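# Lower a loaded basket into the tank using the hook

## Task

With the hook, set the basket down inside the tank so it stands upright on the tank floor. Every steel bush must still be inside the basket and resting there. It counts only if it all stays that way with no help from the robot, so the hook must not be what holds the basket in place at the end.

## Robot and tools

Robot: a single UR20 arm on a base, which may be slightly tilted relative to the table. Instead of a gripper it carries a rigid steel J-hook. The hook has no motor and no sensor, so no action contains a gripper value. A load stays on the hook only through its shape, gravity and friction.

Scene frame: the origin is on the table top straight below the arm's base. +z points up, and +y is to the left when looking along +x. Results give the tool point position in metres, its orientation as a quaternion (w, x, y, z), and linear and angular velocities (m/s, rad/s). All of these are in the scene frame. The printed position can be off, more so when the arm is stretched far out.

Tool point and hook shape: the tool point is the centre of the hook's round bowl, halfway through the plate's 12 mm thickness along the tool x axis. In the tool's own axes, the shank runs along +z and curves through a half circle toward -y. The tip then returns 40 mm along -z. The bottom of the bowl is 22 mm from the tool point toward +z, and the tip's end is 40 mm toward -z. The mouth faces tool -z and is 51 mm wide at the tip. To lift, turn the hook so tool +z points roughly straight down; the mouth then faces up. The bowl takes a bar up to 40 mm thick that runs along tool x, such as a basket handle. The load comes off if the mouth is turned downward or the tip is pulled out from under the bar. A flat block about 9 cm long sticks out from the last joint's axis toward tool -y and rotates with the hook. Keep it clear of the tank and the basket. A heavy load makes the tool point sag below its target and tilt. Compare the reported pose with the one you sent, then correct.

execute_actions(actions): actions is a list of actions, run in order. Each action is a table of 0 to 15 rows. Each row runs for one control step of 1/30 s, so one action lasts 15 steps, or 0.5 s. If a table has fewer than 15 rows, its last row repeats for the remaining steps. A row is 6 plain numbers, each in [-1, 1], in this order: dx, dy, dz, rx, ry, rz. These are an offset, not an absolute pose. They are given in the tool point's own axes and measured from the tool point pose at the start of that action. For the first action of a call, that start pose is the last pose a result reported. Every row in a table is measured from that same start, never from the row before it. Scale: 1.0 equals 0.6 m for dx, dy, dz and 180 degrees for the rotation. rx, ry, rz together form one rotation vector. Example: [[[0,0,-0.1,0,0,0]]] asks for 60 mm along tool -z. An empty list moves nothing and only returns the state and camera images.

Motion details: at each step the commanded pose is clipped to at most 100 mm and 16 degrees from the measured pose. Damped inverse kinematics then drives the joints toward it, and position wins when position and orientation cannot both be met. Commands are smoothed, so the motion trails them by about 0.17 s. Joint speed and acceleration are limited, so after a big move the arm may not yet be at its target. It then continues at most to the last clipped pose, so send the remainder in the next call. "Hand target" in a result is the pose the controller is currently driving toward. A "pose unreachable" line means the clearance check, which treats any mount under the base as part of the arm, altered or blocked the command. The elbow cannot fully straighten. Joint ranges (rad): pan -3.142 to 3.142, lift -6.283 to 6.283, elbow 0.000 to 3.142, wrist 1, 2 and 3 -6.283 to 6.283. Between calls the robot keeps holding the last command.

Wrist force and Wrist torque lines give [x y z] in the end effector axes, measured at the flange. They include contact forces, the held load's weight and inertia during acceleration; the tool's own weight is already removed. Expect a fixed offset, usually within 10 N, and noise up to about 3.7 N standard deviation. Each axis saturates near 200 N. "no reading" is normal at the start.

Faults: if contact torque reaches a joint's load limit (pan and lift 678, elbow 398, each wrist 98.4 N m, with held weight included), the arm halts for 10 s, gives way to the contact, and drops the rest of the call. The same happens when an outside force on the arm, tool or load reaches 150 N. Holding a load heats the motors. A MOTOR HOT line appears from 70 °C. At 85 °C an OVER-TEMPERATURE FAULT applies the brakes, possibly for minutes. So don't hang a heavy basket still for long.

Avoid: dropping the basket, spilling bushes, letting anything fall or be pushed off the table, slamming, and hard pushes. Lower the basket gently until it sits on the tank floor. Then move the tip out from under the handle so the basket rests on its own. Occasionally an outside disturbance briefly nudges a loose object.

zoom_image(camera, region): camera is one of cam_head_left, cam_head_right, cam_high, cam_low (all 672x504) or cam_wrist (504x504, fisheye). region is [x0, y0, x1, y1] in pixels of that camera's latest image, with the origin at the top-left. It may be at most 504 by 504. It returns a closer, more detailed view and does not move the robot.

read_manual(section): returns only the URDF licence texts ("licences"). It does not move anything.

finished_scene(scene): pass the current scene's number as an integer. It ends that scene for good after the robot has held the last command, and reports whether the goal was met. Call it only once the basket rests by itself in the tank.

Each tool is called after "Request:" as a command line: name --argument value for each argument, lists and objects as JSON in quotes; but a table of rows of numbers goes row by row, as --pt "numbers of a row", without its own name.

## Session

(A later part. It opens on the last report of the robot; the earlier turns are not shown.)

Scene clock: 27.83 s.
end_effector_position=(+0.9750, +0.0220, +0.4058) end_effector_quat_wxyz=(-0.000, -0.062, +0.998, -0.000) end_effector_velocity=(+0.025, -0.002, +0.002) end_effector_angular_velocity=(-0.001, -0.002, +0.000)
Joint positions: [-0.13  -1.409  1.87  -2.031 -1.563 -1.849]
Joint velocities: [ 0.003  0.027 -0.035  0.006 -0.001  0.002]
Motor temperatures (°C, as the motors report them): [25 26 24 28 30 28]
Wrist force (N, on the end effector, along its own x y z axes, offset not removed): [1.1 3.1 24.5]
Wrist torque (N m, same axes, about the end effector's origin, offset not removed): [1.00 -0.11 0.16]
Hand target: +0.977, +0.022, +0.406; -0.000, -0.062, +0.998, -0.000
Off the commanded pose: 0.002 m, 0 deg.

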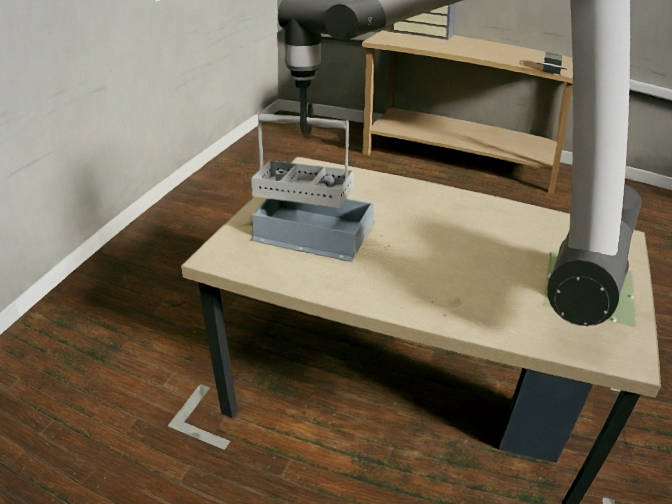

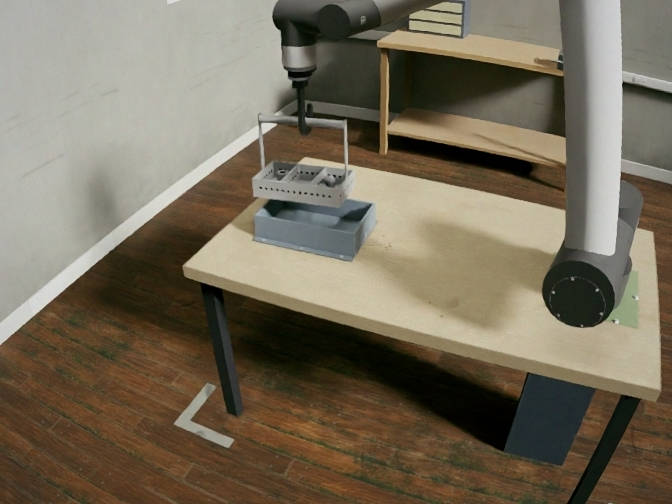

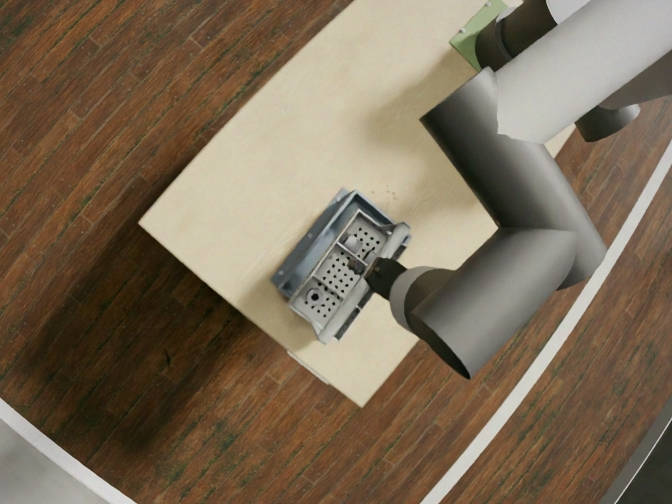

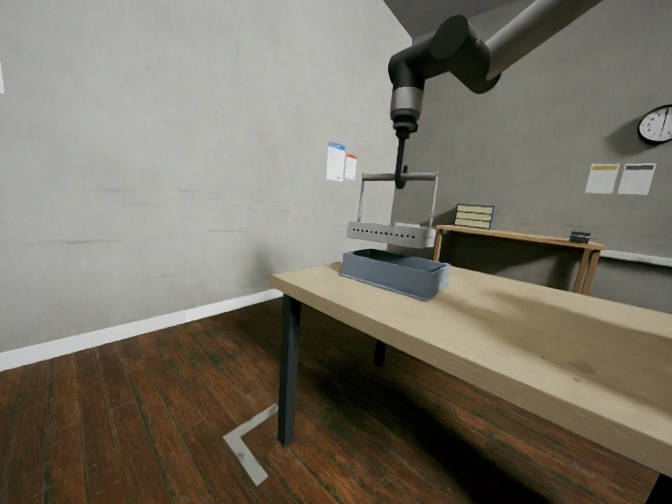

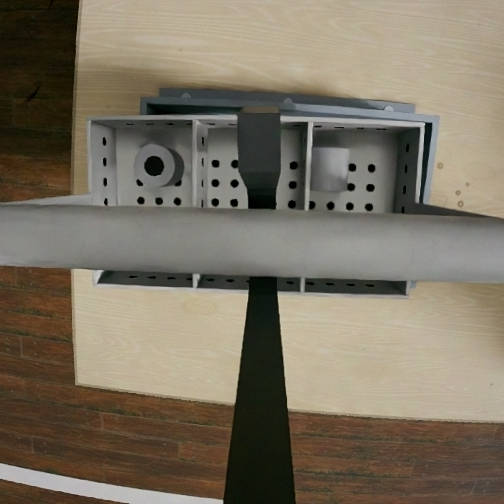

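Request:
execute_actions --actions '[[[0.0002,0,0,0,0,0],[0.0008,0,0,0,0,0],[0.0018,0,0,0,0,0],[0.0031,0,0,0,0,0],[0.0048,0,0,0,0,0],[0.0069,0,0,0,0,0],[0.0092,0,0,0,0,0],[0.0119,0,0,0,0,0],[0.0148,0,0,0,0,0],[0.018,0,0,0,0,0],[0.0214,0,0,0,0,0],[0.0249,0,0,0,0,0],[0.0285,0,0,0,0,0],[0.0322,0,0,0,0,0],[0.036,0,0,0,0,0]],[[0.017,0,0,0,0,0],[0.0207,0,0,0,0,0],[0.0243,0,0,0,0,0],[0.0278,0,0,0,0,0],[0.0312,0,0,0,0,0],[0.0344,0,0,0,0,0],[0.0373,0,0,0,0,0],[0.04,0,0,0,0,0],[0.0423,0,0,0,0,0],[0.0444,0,0,0,0,0],[0.0461,0,0,0,0,0],[0.0474,0,0,0,0,0],[0.0484,0,0,0,0,0],[0.049,0,0,0,0,0],[0.0492,0,0,0,0,0]]]'

Request:
zoom_image --camera "cam_wrist" --region '[60, 60, 480, 330]'

Request:
zoom_image --camera "cam_high" --region '[250, 170, 450, 360]'

Request:
zoom_image --camera "cam_head_left" --region '[230, 90, 400, 280]'

Scene clock: 29.57 s.
end_effector_position=(+0.9331, +0.0171, +0.4057) end_effector_quat_wxyz=(-0.001, -0.062, +0.998, -0.000) end_effector_velocity=(-0.023, -0.004, -0.000) end_effector_angular_velocity=(+0.000, +0.001, -0.001)
Joint positions: [-0.142 -1.456  1.926 -2.039 -1.563 -1.862]
Joint velocities: [-0.008 -0.026  0.03  -0.003  0.    -0.007]
Motor temperatures (°C, as the motors report them): [25 26 24 28 30 28]
Wrist force (N, on the end effector, along its own x y z axes, offset not removed): [4.7 1.7 26.2]
Wrist torque (N m, same axes, about the end effector's origin, offset not removed): [0.65 -0.86 0.07]
Hand target: +0.931, +0.017, +0.406; -0.001, -0.062, +0.998, -0.000
Off the commanded pose: 0.002 m, 0 deg.

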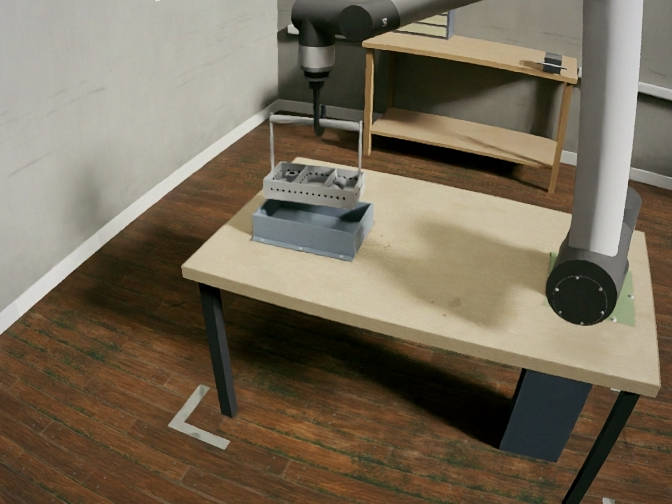

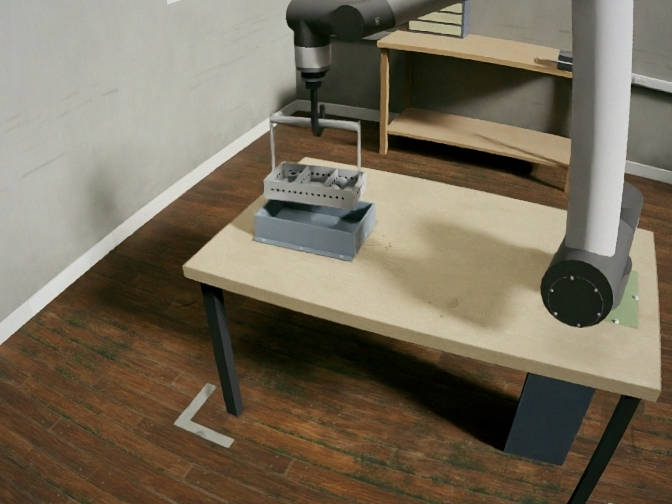

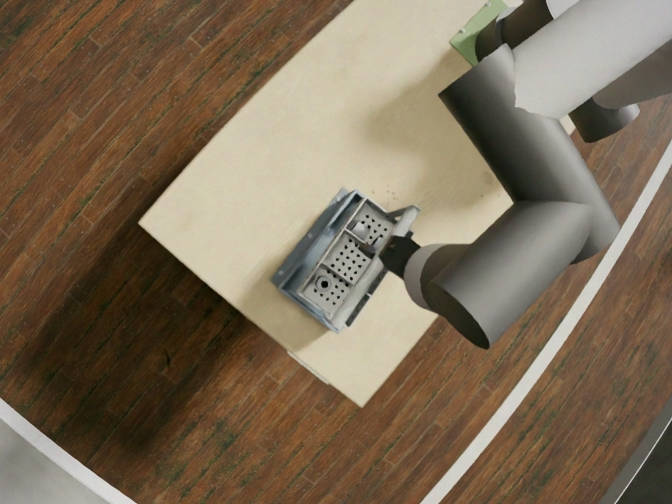

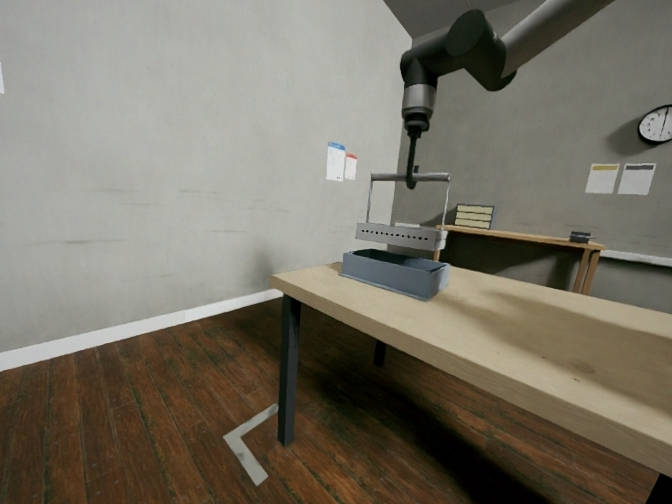

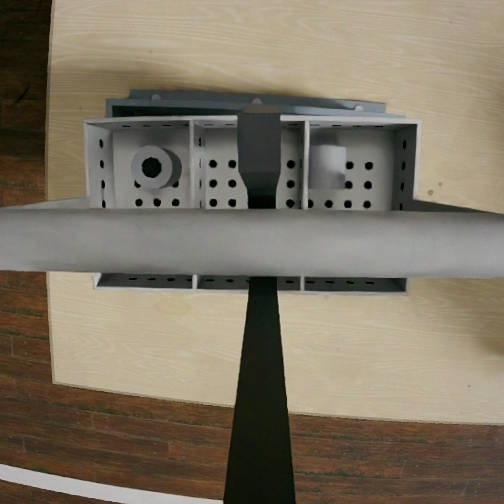

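Region (60, 60, 480, 330) of cam_wrist's 504x504 image, scaled by 1.200, with more detail than that image has; it fills the top 324 rows of this view, and the rest is white.

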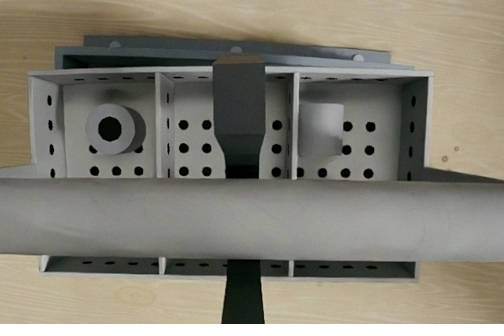

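Region (250, 170, 450, 360) of cam_high's 672x504 image, scaled by 2.520, with more detail than that image has; it fills the top 479 rows of this view, and the rest is white.

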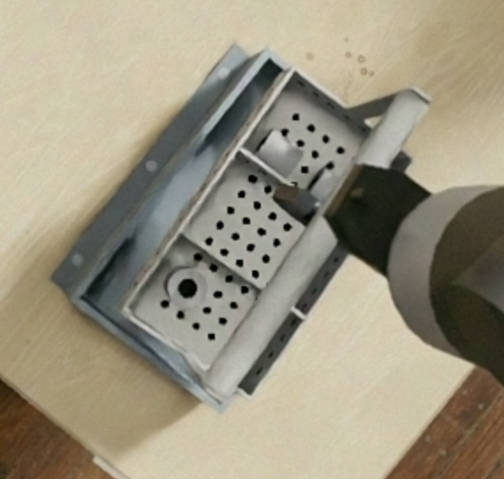

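Region (230, 90, 400, 280) of cam_head_left's 672x504 image, scaled by 2.653, with more detail than that image has; it fills the left 451 columns of this view, and the rest is white.

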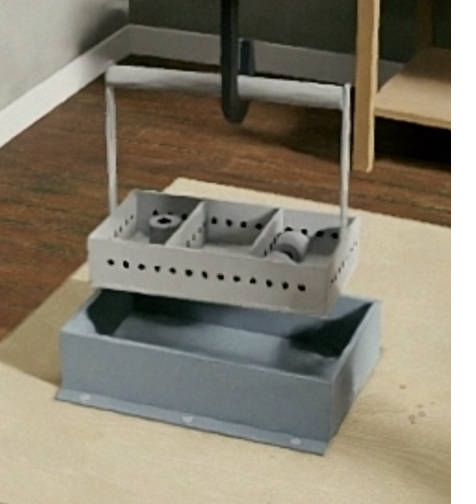

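Request:
execute_actions --actions '[[[0,0,0.001,0,0,0.0005],[0,0,0.003,0,0,0.0015],[0,0,0.006,0,0,0.003],[0,0,0.01,0,0,0.0045],[0,0,0.014,0,0,0.006],[0,0,0.018,0,0,0.0075],[0,0,0.022,0,0,0.009],[0,0,0.026,0,0,0.0105],[0,0,0.03,0,0,0.012],[0,0,0.034,0,0,0.0135],[0,0,0.038,0,0,0.015],[0,0,0.042,0,0,0.0165],[0,0,0.045,0,0,0.0175],[0,0,0.048,0,0,0.0185],[0,0,0.05,0,0,0.019]],[[0,0,0.006,0,0,0.002]]]'

Request:
zoom_image --camera "cam_wrist" --region '[40, 60, 480, 330]'

Request:
zoom_image --camera "cam_head_left" --region '[230, 90, 400, 280]'

Scene clock: 32.17 s.
end_effector_position=(+0.9330, +0.0168, +0.3781) end_effector_quat_wxyz=(-0.001, -0.034, +0.999, -0.000) end_effector_velocity=(-0.001, -0.000, -0.001) end_effector_angular_velocity=(+0.000, +0.002, +0.000)
Joint positions: [-0.142 -1.438  1.948 -2.079 -1.563 -1.805]
Joint velocities: [-0.     0.     0.001  0.001 -0.    -0.   ]
Motor temperatures (°C, as the motors report them): [25 26 24 28 30 28]
Wrist force (N, on the end effector, along its own x y z axes, offset not removed): [2.5 4.0 27.8]
Wrist torque (N m, same axes, about the end effector's origin, offset not removed): [1.16 -0.30 0.17]
Hand target: +0.933, +0.017, +0.378; -0.001, -0.034, +0.999, -0.000
Off the commanded pose: 0.000 m, 0 deg.

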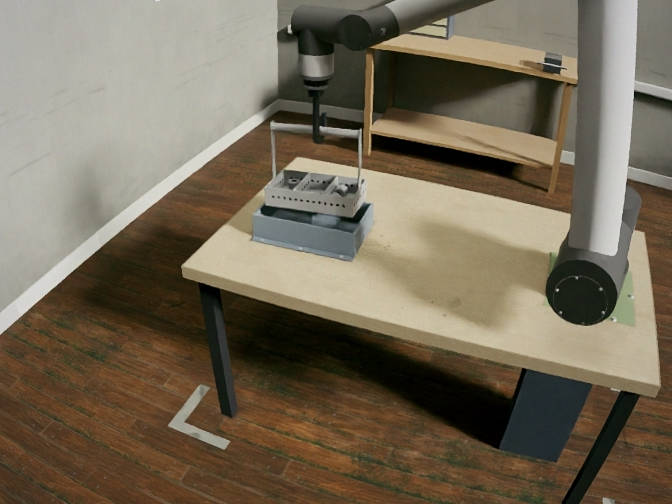

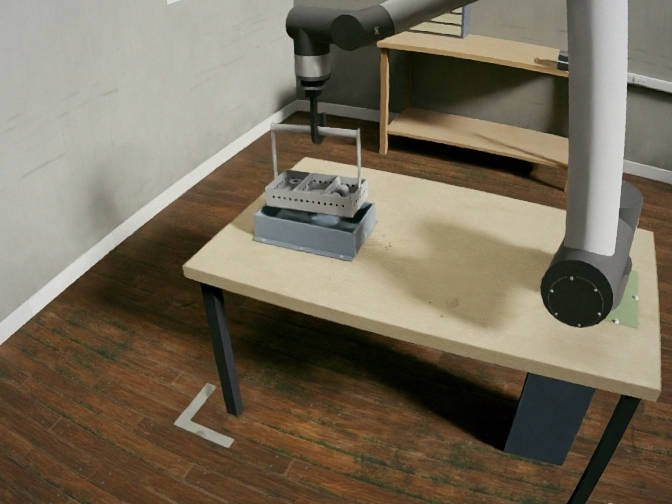

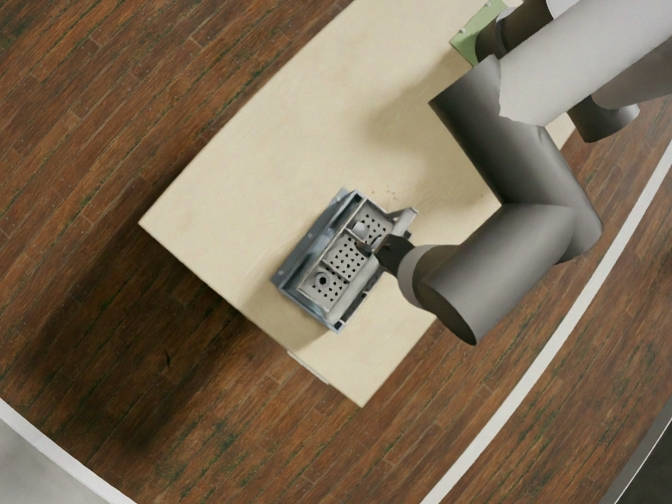

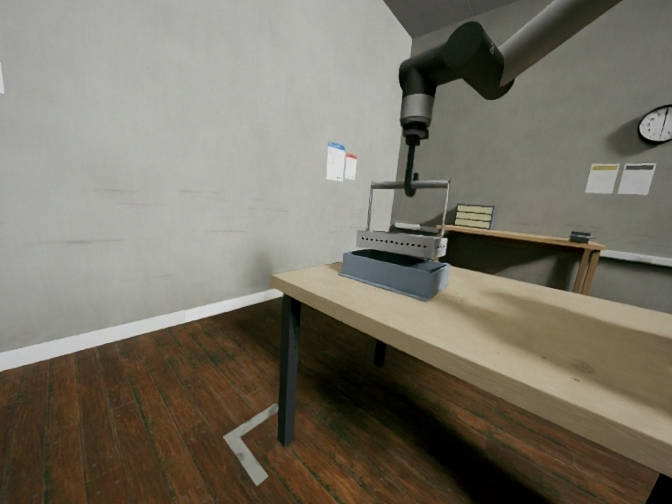

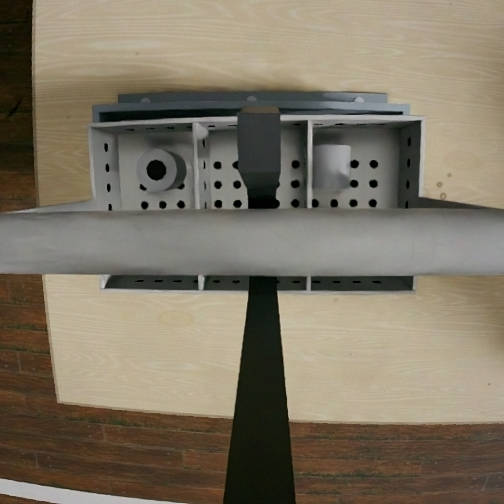

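Region (40, 60, 480, 330) of cam_wrist's 504x504 image, scaled by 1.145, with more detail than that image has; it fills the top 309 rows of this view, and the rest is white.

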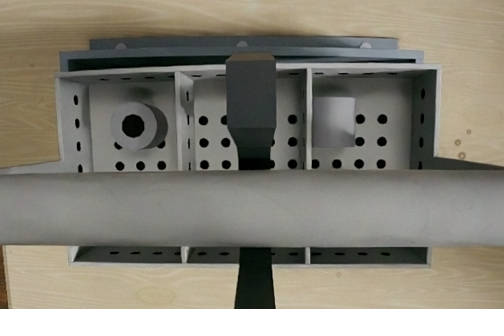

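Region (230, 90, 400, 280) of cam_head_left's 672x504 image, scaled by 2.653, with more detail than that image has; it fills the left 451 columns of this view, and the rest is white.

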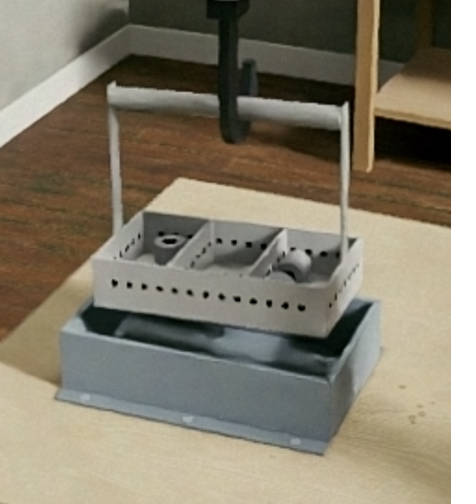

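Request:
execute_actions --actions '[[[-0.001,0,0.001,0,0,0],[-0.002,-0.001,0.002,0,0,0],[-0.004,-0.002,0.004,0,0,0],[-0.006,-0.003,0.008,0,0,0],[-0.008,-0.004,0.013,0,0,0],[-0.009,-0.005,0.019,0,0,0],[-0.01,-0.005,0.025,0,0,0],[-0.01,-0.005,0.031,0,0,0],[-0.01,-0.005,0.037,0,0,0],[-0.01,-0.005,0.043,0,0,0],[-0.01,-0.005,0.049,0,0,0],[-0.01,-0.005,0.055,0,0,0],[-0.01,-0.005,0.06,0,0,0],[-0.01,-0.005,0.064,0,0,0],[-0.01,-0.005,0.067,0,0,0]]]'

Request:
zoom_image --camera "cam_wrist" --region '[40, 60, 480, 330]'

Request:
zoom_image --camera "cam_head_left" --region '[230, 90, 400, 280]'

Scene clock: 33.53 s.
end_effector_position=(+0.9388, +0.0144, +0.3467) end_effector_quat_wxyz=(-0.001, -0.034, +0.999, -0.000) end_effector_velocity=(-0.001, -0.002, -0.091) end_effector_angular_velocity=(+0.001, +0.005, -0.002)
Joint positions: [-0.143 -1.411  1.966 -2.123 -1.563 -1.807]
Joint velocities: [-0.001  0.061  0.071 -0.127  0.     0.   ]
Motor temperatures (°C, as the motors report them): [25 26 24 28 30 28]
Wrist force (N, on the end effector, along its own x y z axes, offset not removed): [1.8 3.5 26.2]
Wrist torque (N m, same axes, about the end effector's origin, offset not removed): [1.02 -0.27 0.24]
Hand target: +0.939, +0.014, +0.338; -0.001, -0.034, +0.999, -0.000
Off the commanded pose: 0.009 m, 0 deg.

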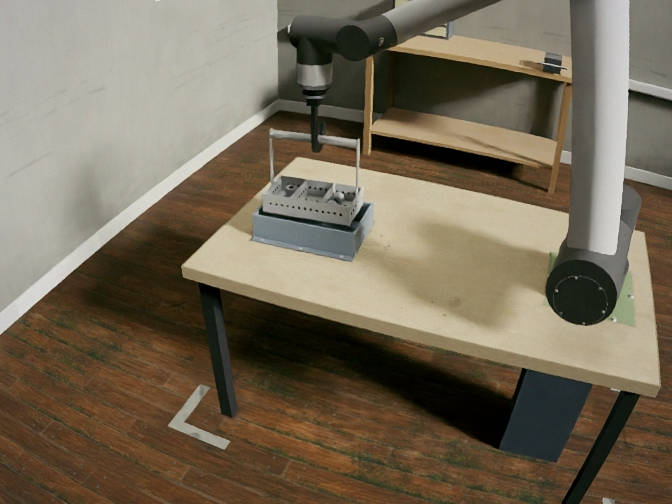

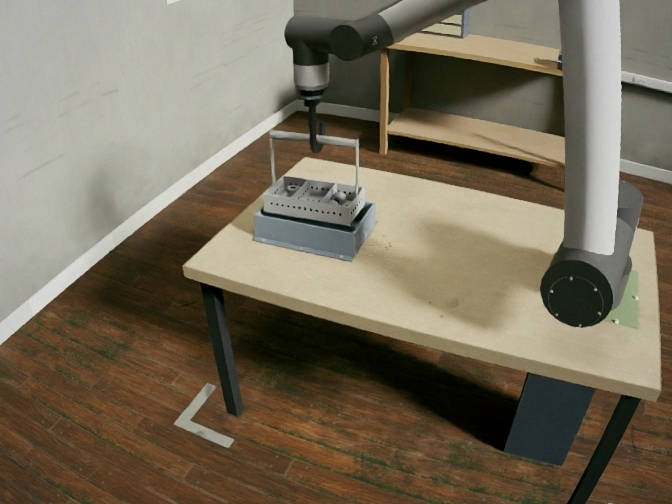

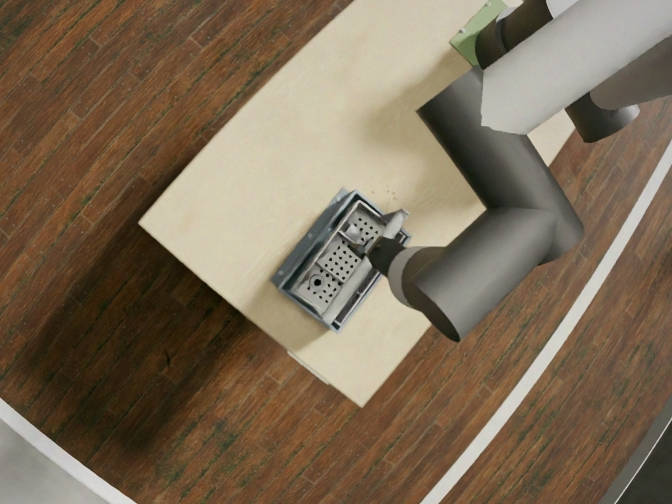

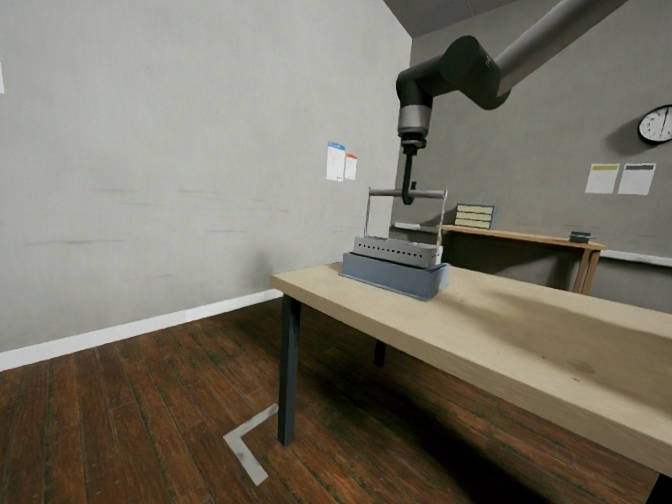

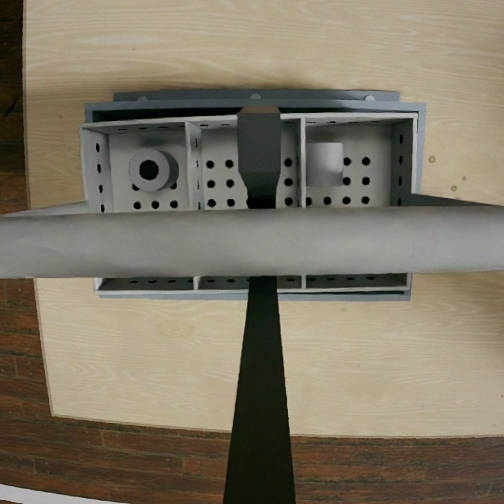

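Region (40, 60, 480, 330) of cam_wrist's 504x504 image, scaled by 1.145, with more detail than that image has; it fills the top 309 rows of this view, and the rest is white.

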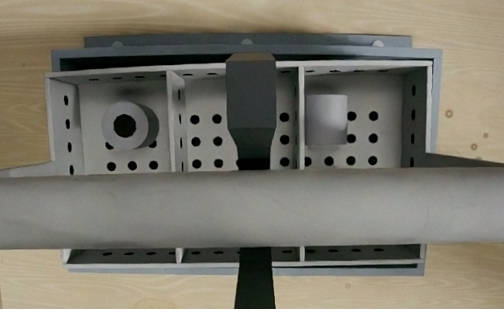

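Region (230, 90, 400, 280) of cam_head_left's 672x504 image, scaled by 2.653, with more detail than that image has; it fills the left 451 columns of this view, and the rest is white.

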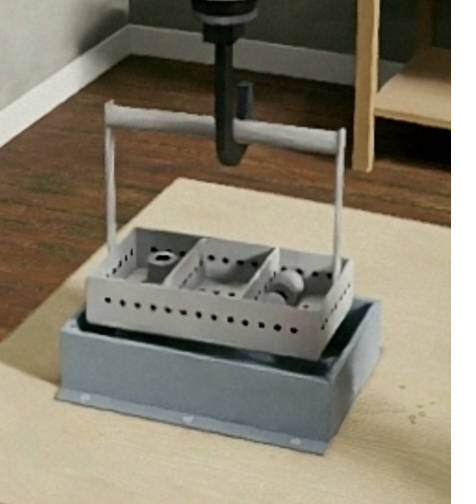

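Request:
execute_actions --actions '[[[0,0,0.016,0,0,0],[0,0,0.02,0,0,0],[0,0,0.024,0,0,0],[0,0,0.028,0,0,0],[0,0,0.033,0,0,0],[0,0,0.038,0,0,0],[0,0,0.043,0,0,0],[0,0,0.048,0,0,0],[0,0,0.053,0,0,0],[0,0,0.058,0,0,0],[0,0,0.063,0,0,0],[0,0,0.067,0,0,0],[0,0,0.071,0,0,0],[0,0,0.074,0,0,0],[0,0,0.076,0,0,0]]]'

Request:
zoom_image --camera "cam_wrist" --region '[40, 60, 480, 330]'

Request:
zoom_image --camera "cam_head_left" --region '[230, 90, 400, 280]'

Scene clock: 34.60 s.
end_effector_position=(+0.9387, +0.0141, +0.3077) end_effector_quat_wxyz=(-0.001, -0.034, +0.999, -0.000) end_effector_velocity=(+0.001, -0.001, -0.068) end_effector_angular_velocity=(+0.000, +0.000, -0.001)
Joint positions: [-0.143 -1.384  1.996 -2.18  -1.563 -1.807]
Joint velocities: [-0.001  0.051  0.049 -0.1    0.     0.   ]
Motor temperatures (°C, as the motors report them): [25 26 24 28 30 28]
Wrist force (N, on the end effector, along its own x y z axes, offset not removed): [4.3 4.2 31.5]
Wrist torque (N m, same axes, about the end effector's origin, offset not removed): [1.31 -0.84 0.13]
Hand target: +0.939, +0.014, +0.301; -0.001, -0.034, +0.999, -0.000
Off the commanded pose: 0.007 m, 0 deg.

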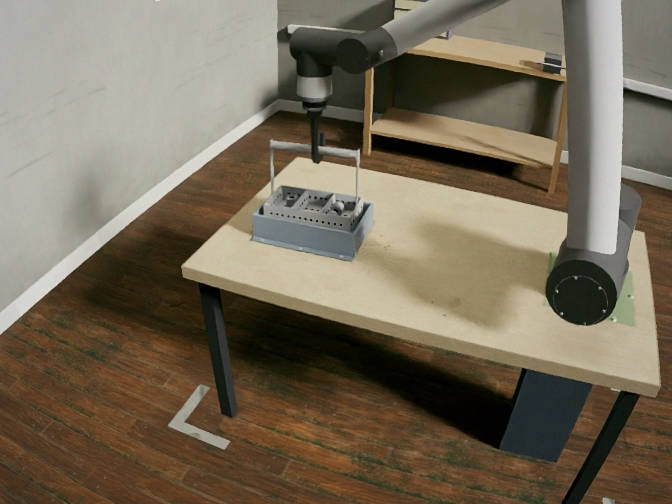

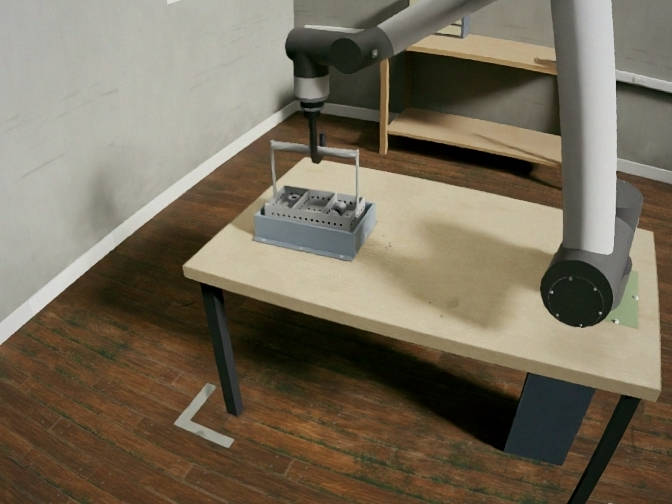

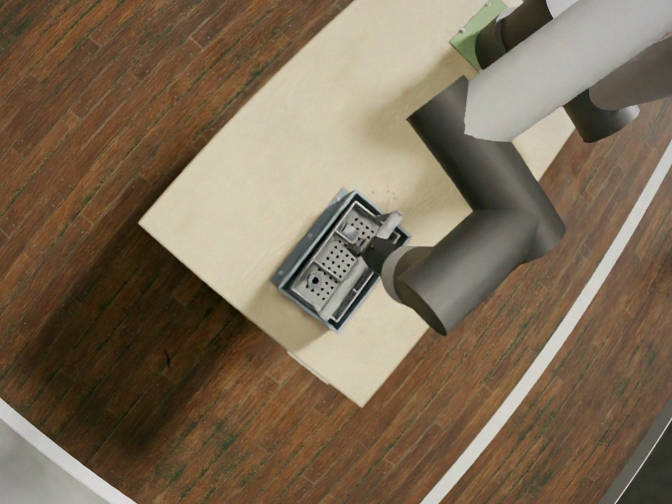

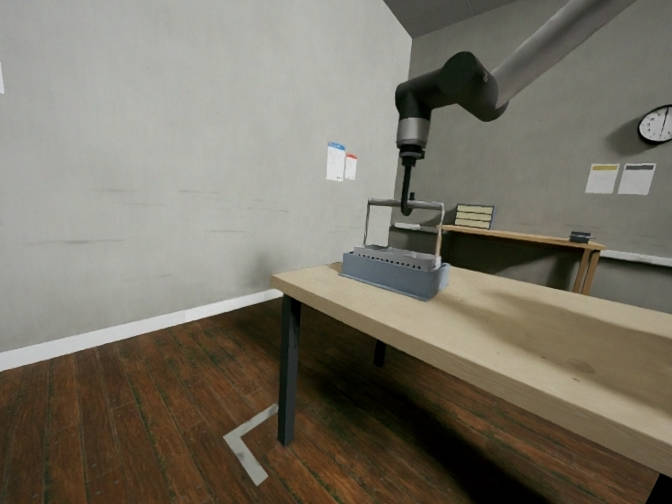

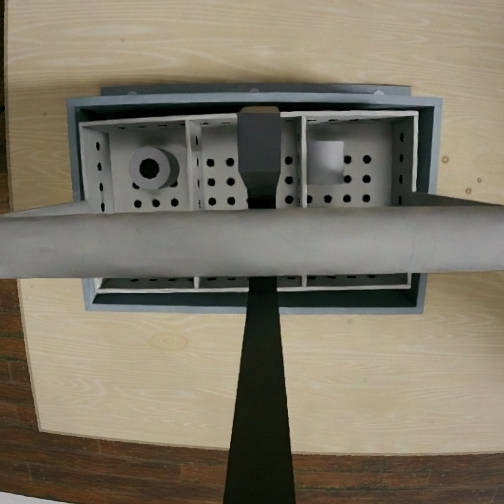

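Region (40, 60, 480, 330) of cam_wrist's 504x504 image, scaled by 1.145, with more detail than that image has; it fills the top 309 rows of this view, and the rest is white.

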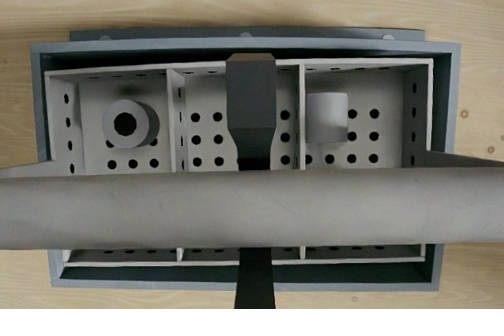

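Region (230, 90, 400, 280) of cam_head_left's 672x504 image, scaled by 2.653, with more detail than that image has; it fills the left 451 columns of this view, and the rest is white.

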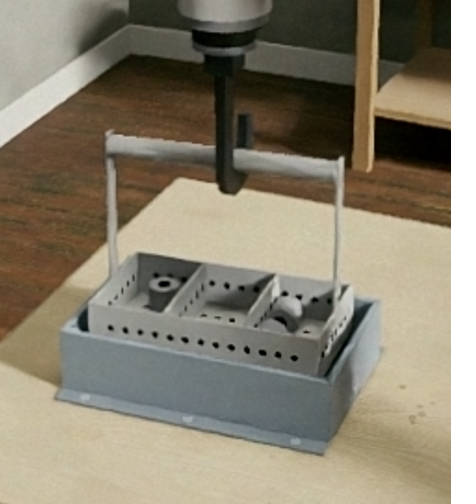

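Request:
execute_actions --actions '[[[0.001,0.001,0.012,0,0,0],[0.002,0.003,0.014,0,0,0],[0.003,0.005,0.016,0,0,0],[0.004,0.007,0.019,0,0,0],[0.005,0.009,0.022,0,0,0],[0.005,0.01,0.026,0,0,0],[0.005,0.01,0.03,0,0,0],[0.005,0.01,0.034,0,0,0],[0.005,0.01,0.038,0,0,0],[0.005,0.01,0.042,0,0,0],[0.005,0.01,0.046,0,0,0],[0.005,0.01,0.049,0,0,0],[0.005,0.01,0.052,0,0,0],[0.005,0.01,0.054,0,0,0],[0.005,0.01,0.055,0,0,0]]]'

Request:
zoom_image --camera "cam_wrist" --region '[40, 60, 480, 330]'

Request:
zoom_image --camera "cam_head_left" --region '[230, 90, 400, 280]'

Scene clock: 35.73 s.
end_effector_position=(+0.9351, +0.0198, +0.2793) end_effector_quat_wxyz=(-0.001, -0.034, +0.999, -0.000) end_effector_velocity=(+0.000, +0.001, -0.049) end_effector_angular_velocity=(+0.000, -0.001, -0.000)
Joint positions: [-0.137 -1.366  2.021 -2.223 -1.563 -1.801]
Joint velocities: [ 0.001  0.039  0.034 -0.074  0.     0.001]
Motor temperatures (°C, as the motors report them): [25 26 24 28 30 28]
Wrist force (N, on the end effector, along its own x y z axes, offset not removed): [6.6 2.8 28.3]
Wrist torque (N m, same axes, about the end effector's origin, offset not removed): [0.84 -1.07 0.09]
Hand target: +0.935, +0.020, +0.275; -0.001, -0.034, +0.999, -0.000
Off the commanded pose: 0.005 m, 0 deg.

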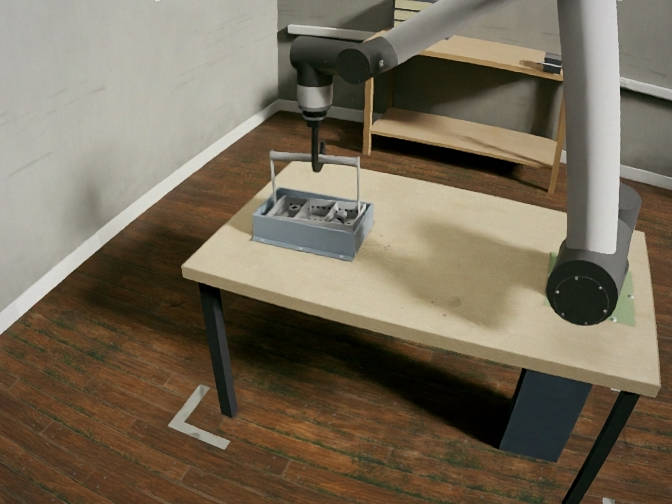

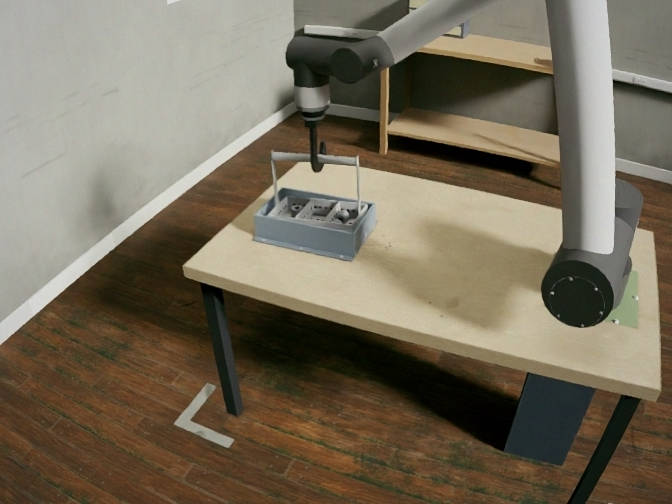

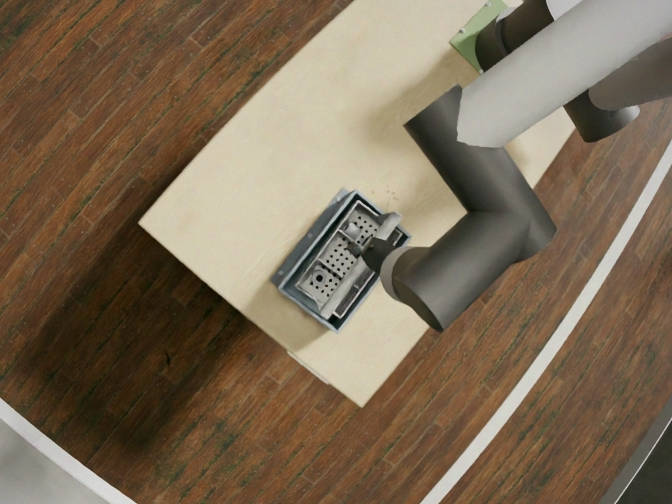

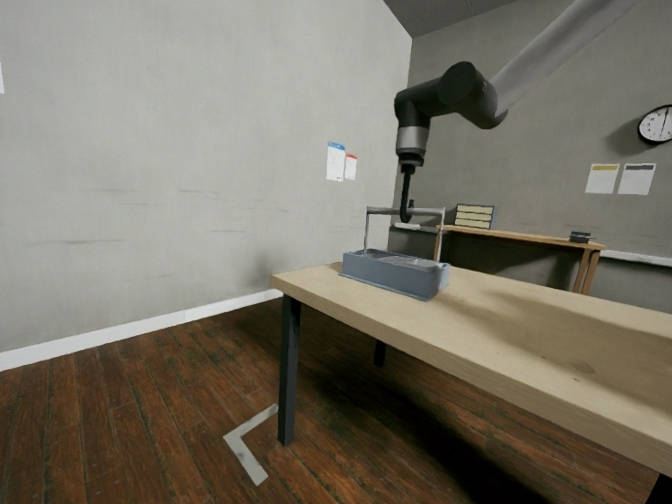

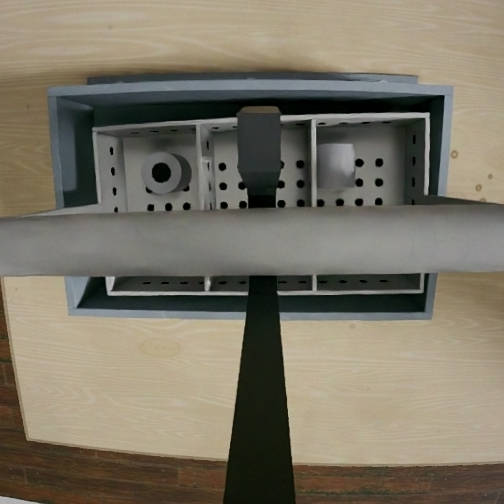

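Region (40, 60, 480, 330) of cam_wrist's 504x504 image, scaled by 1.145, with more detail than that image has; it fills the top 309 rows of this view, and the rest is white.

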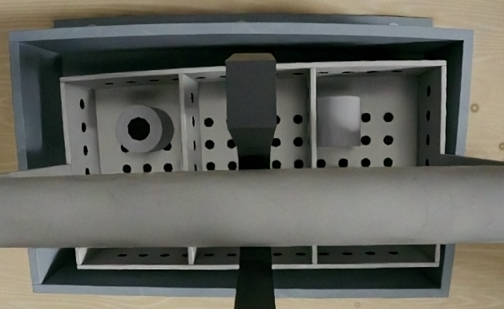

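Region (230, 90, 400, 280) of cam_head_left's 672x504 image, scaled by 2.653, with more detail than that image has; it fills the left 451 columns of this view, and the rest is white.

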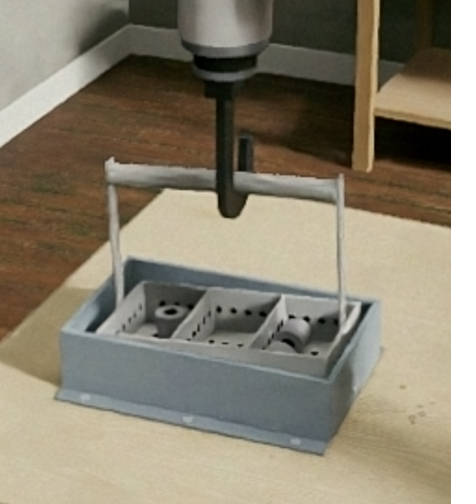

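Request:
execute_actions --actions '[[[-0.001,0,0.008,0,0,0],[-0.002,0,0.009,0,0,0],[-0.003,0,0.01,0,0,0],[-0.004,0,0.011,0,0,0],[-0.005,0,0.012,0,0,0],[-0.006,0,0.013,0,0,0],[-0.007,0,0.014,0,0,0],[-0.008,0,0.015,0,0,0],[-0.008,0,0.016,0,0,0],[-0.008,0,0.017,0,0,0],[-0.008,0,0.018,0,0,0],[-0.008,0,0.019,0,0,0],[-0.008,0,0.02,0,0,0]]]'

Request:
zoom_image --camera "cam_head_left" --region '[230, 90, 400, 280]'

Scene clock: 36.50 s.
end_effector_position=(+0.9400, +0.0201, +0.2684) end_effector_quat_wxyz=(-0.001, -0.034, +0.999, -0.000) end_effector_velocity=(+0.002, +0.001, -0.011) end_effector_angular_velocity=(-0.001, -0.001, +0.001)
Joint positions: [-0.136 -1.352  2.022 -2.238 -1.563 -1.8  ]
Joint velocities: [ 0.002  0.01   0.006 -0.017 -0.001  0.   ]
Motor temperatures (°C, as the motors report them): [25 26 24 28 30 28]
Wrist force (N, on the end effector, along its own x y z axes, offset not removed): [0.2 1.7 26.8]
Wrist torque (N m, same axes, about the end effector's origin, offset not removed): [0.70 -0.48 0.11]
Hand target: +0.940, +0.020, +0.267; -0.001, -0.034, +0.999, -0.000
Off the commanded pose: 0.001 m, 0 deg.

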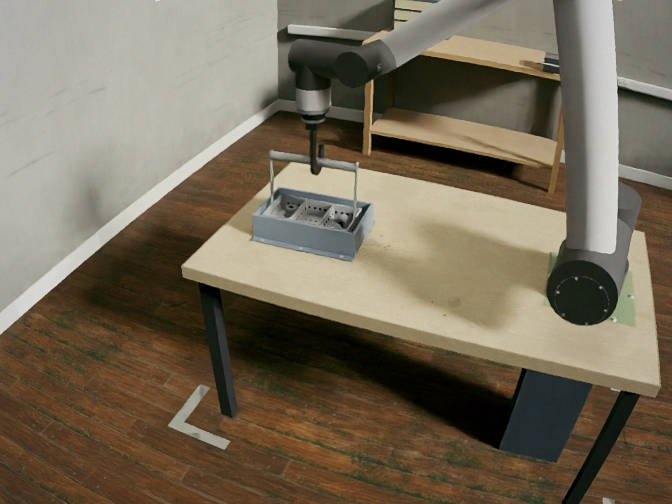

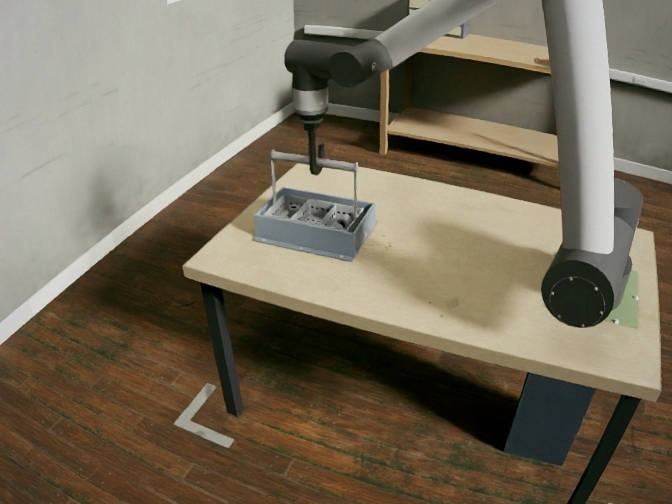

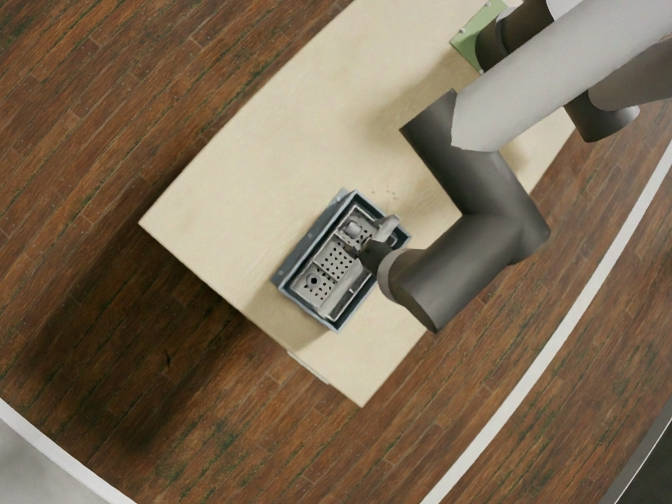

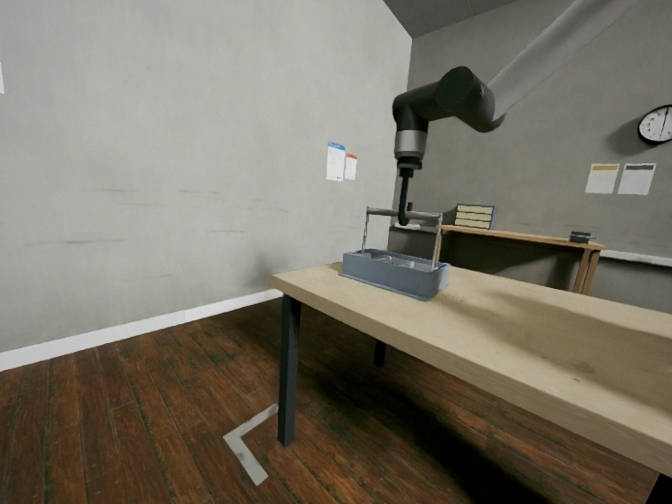

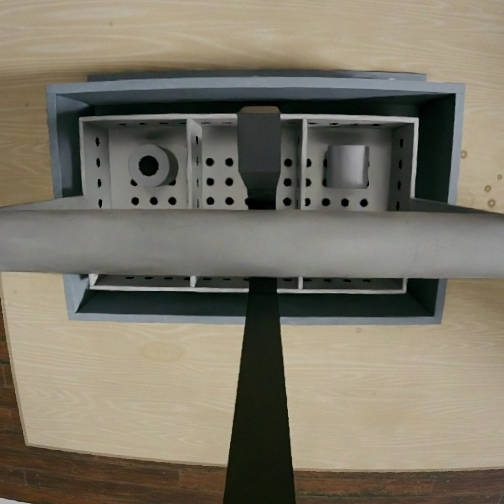

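Region (230, 90, 400, 280) of cam_head_left's 672x504 image, scaled by 2.653, with more detail than that image has; it fills the left 451 columns of this view, and the rest is white.

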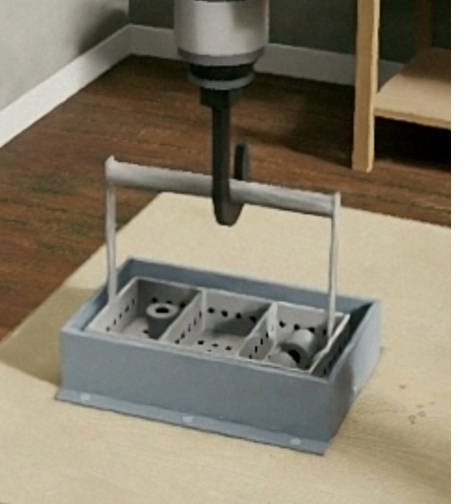

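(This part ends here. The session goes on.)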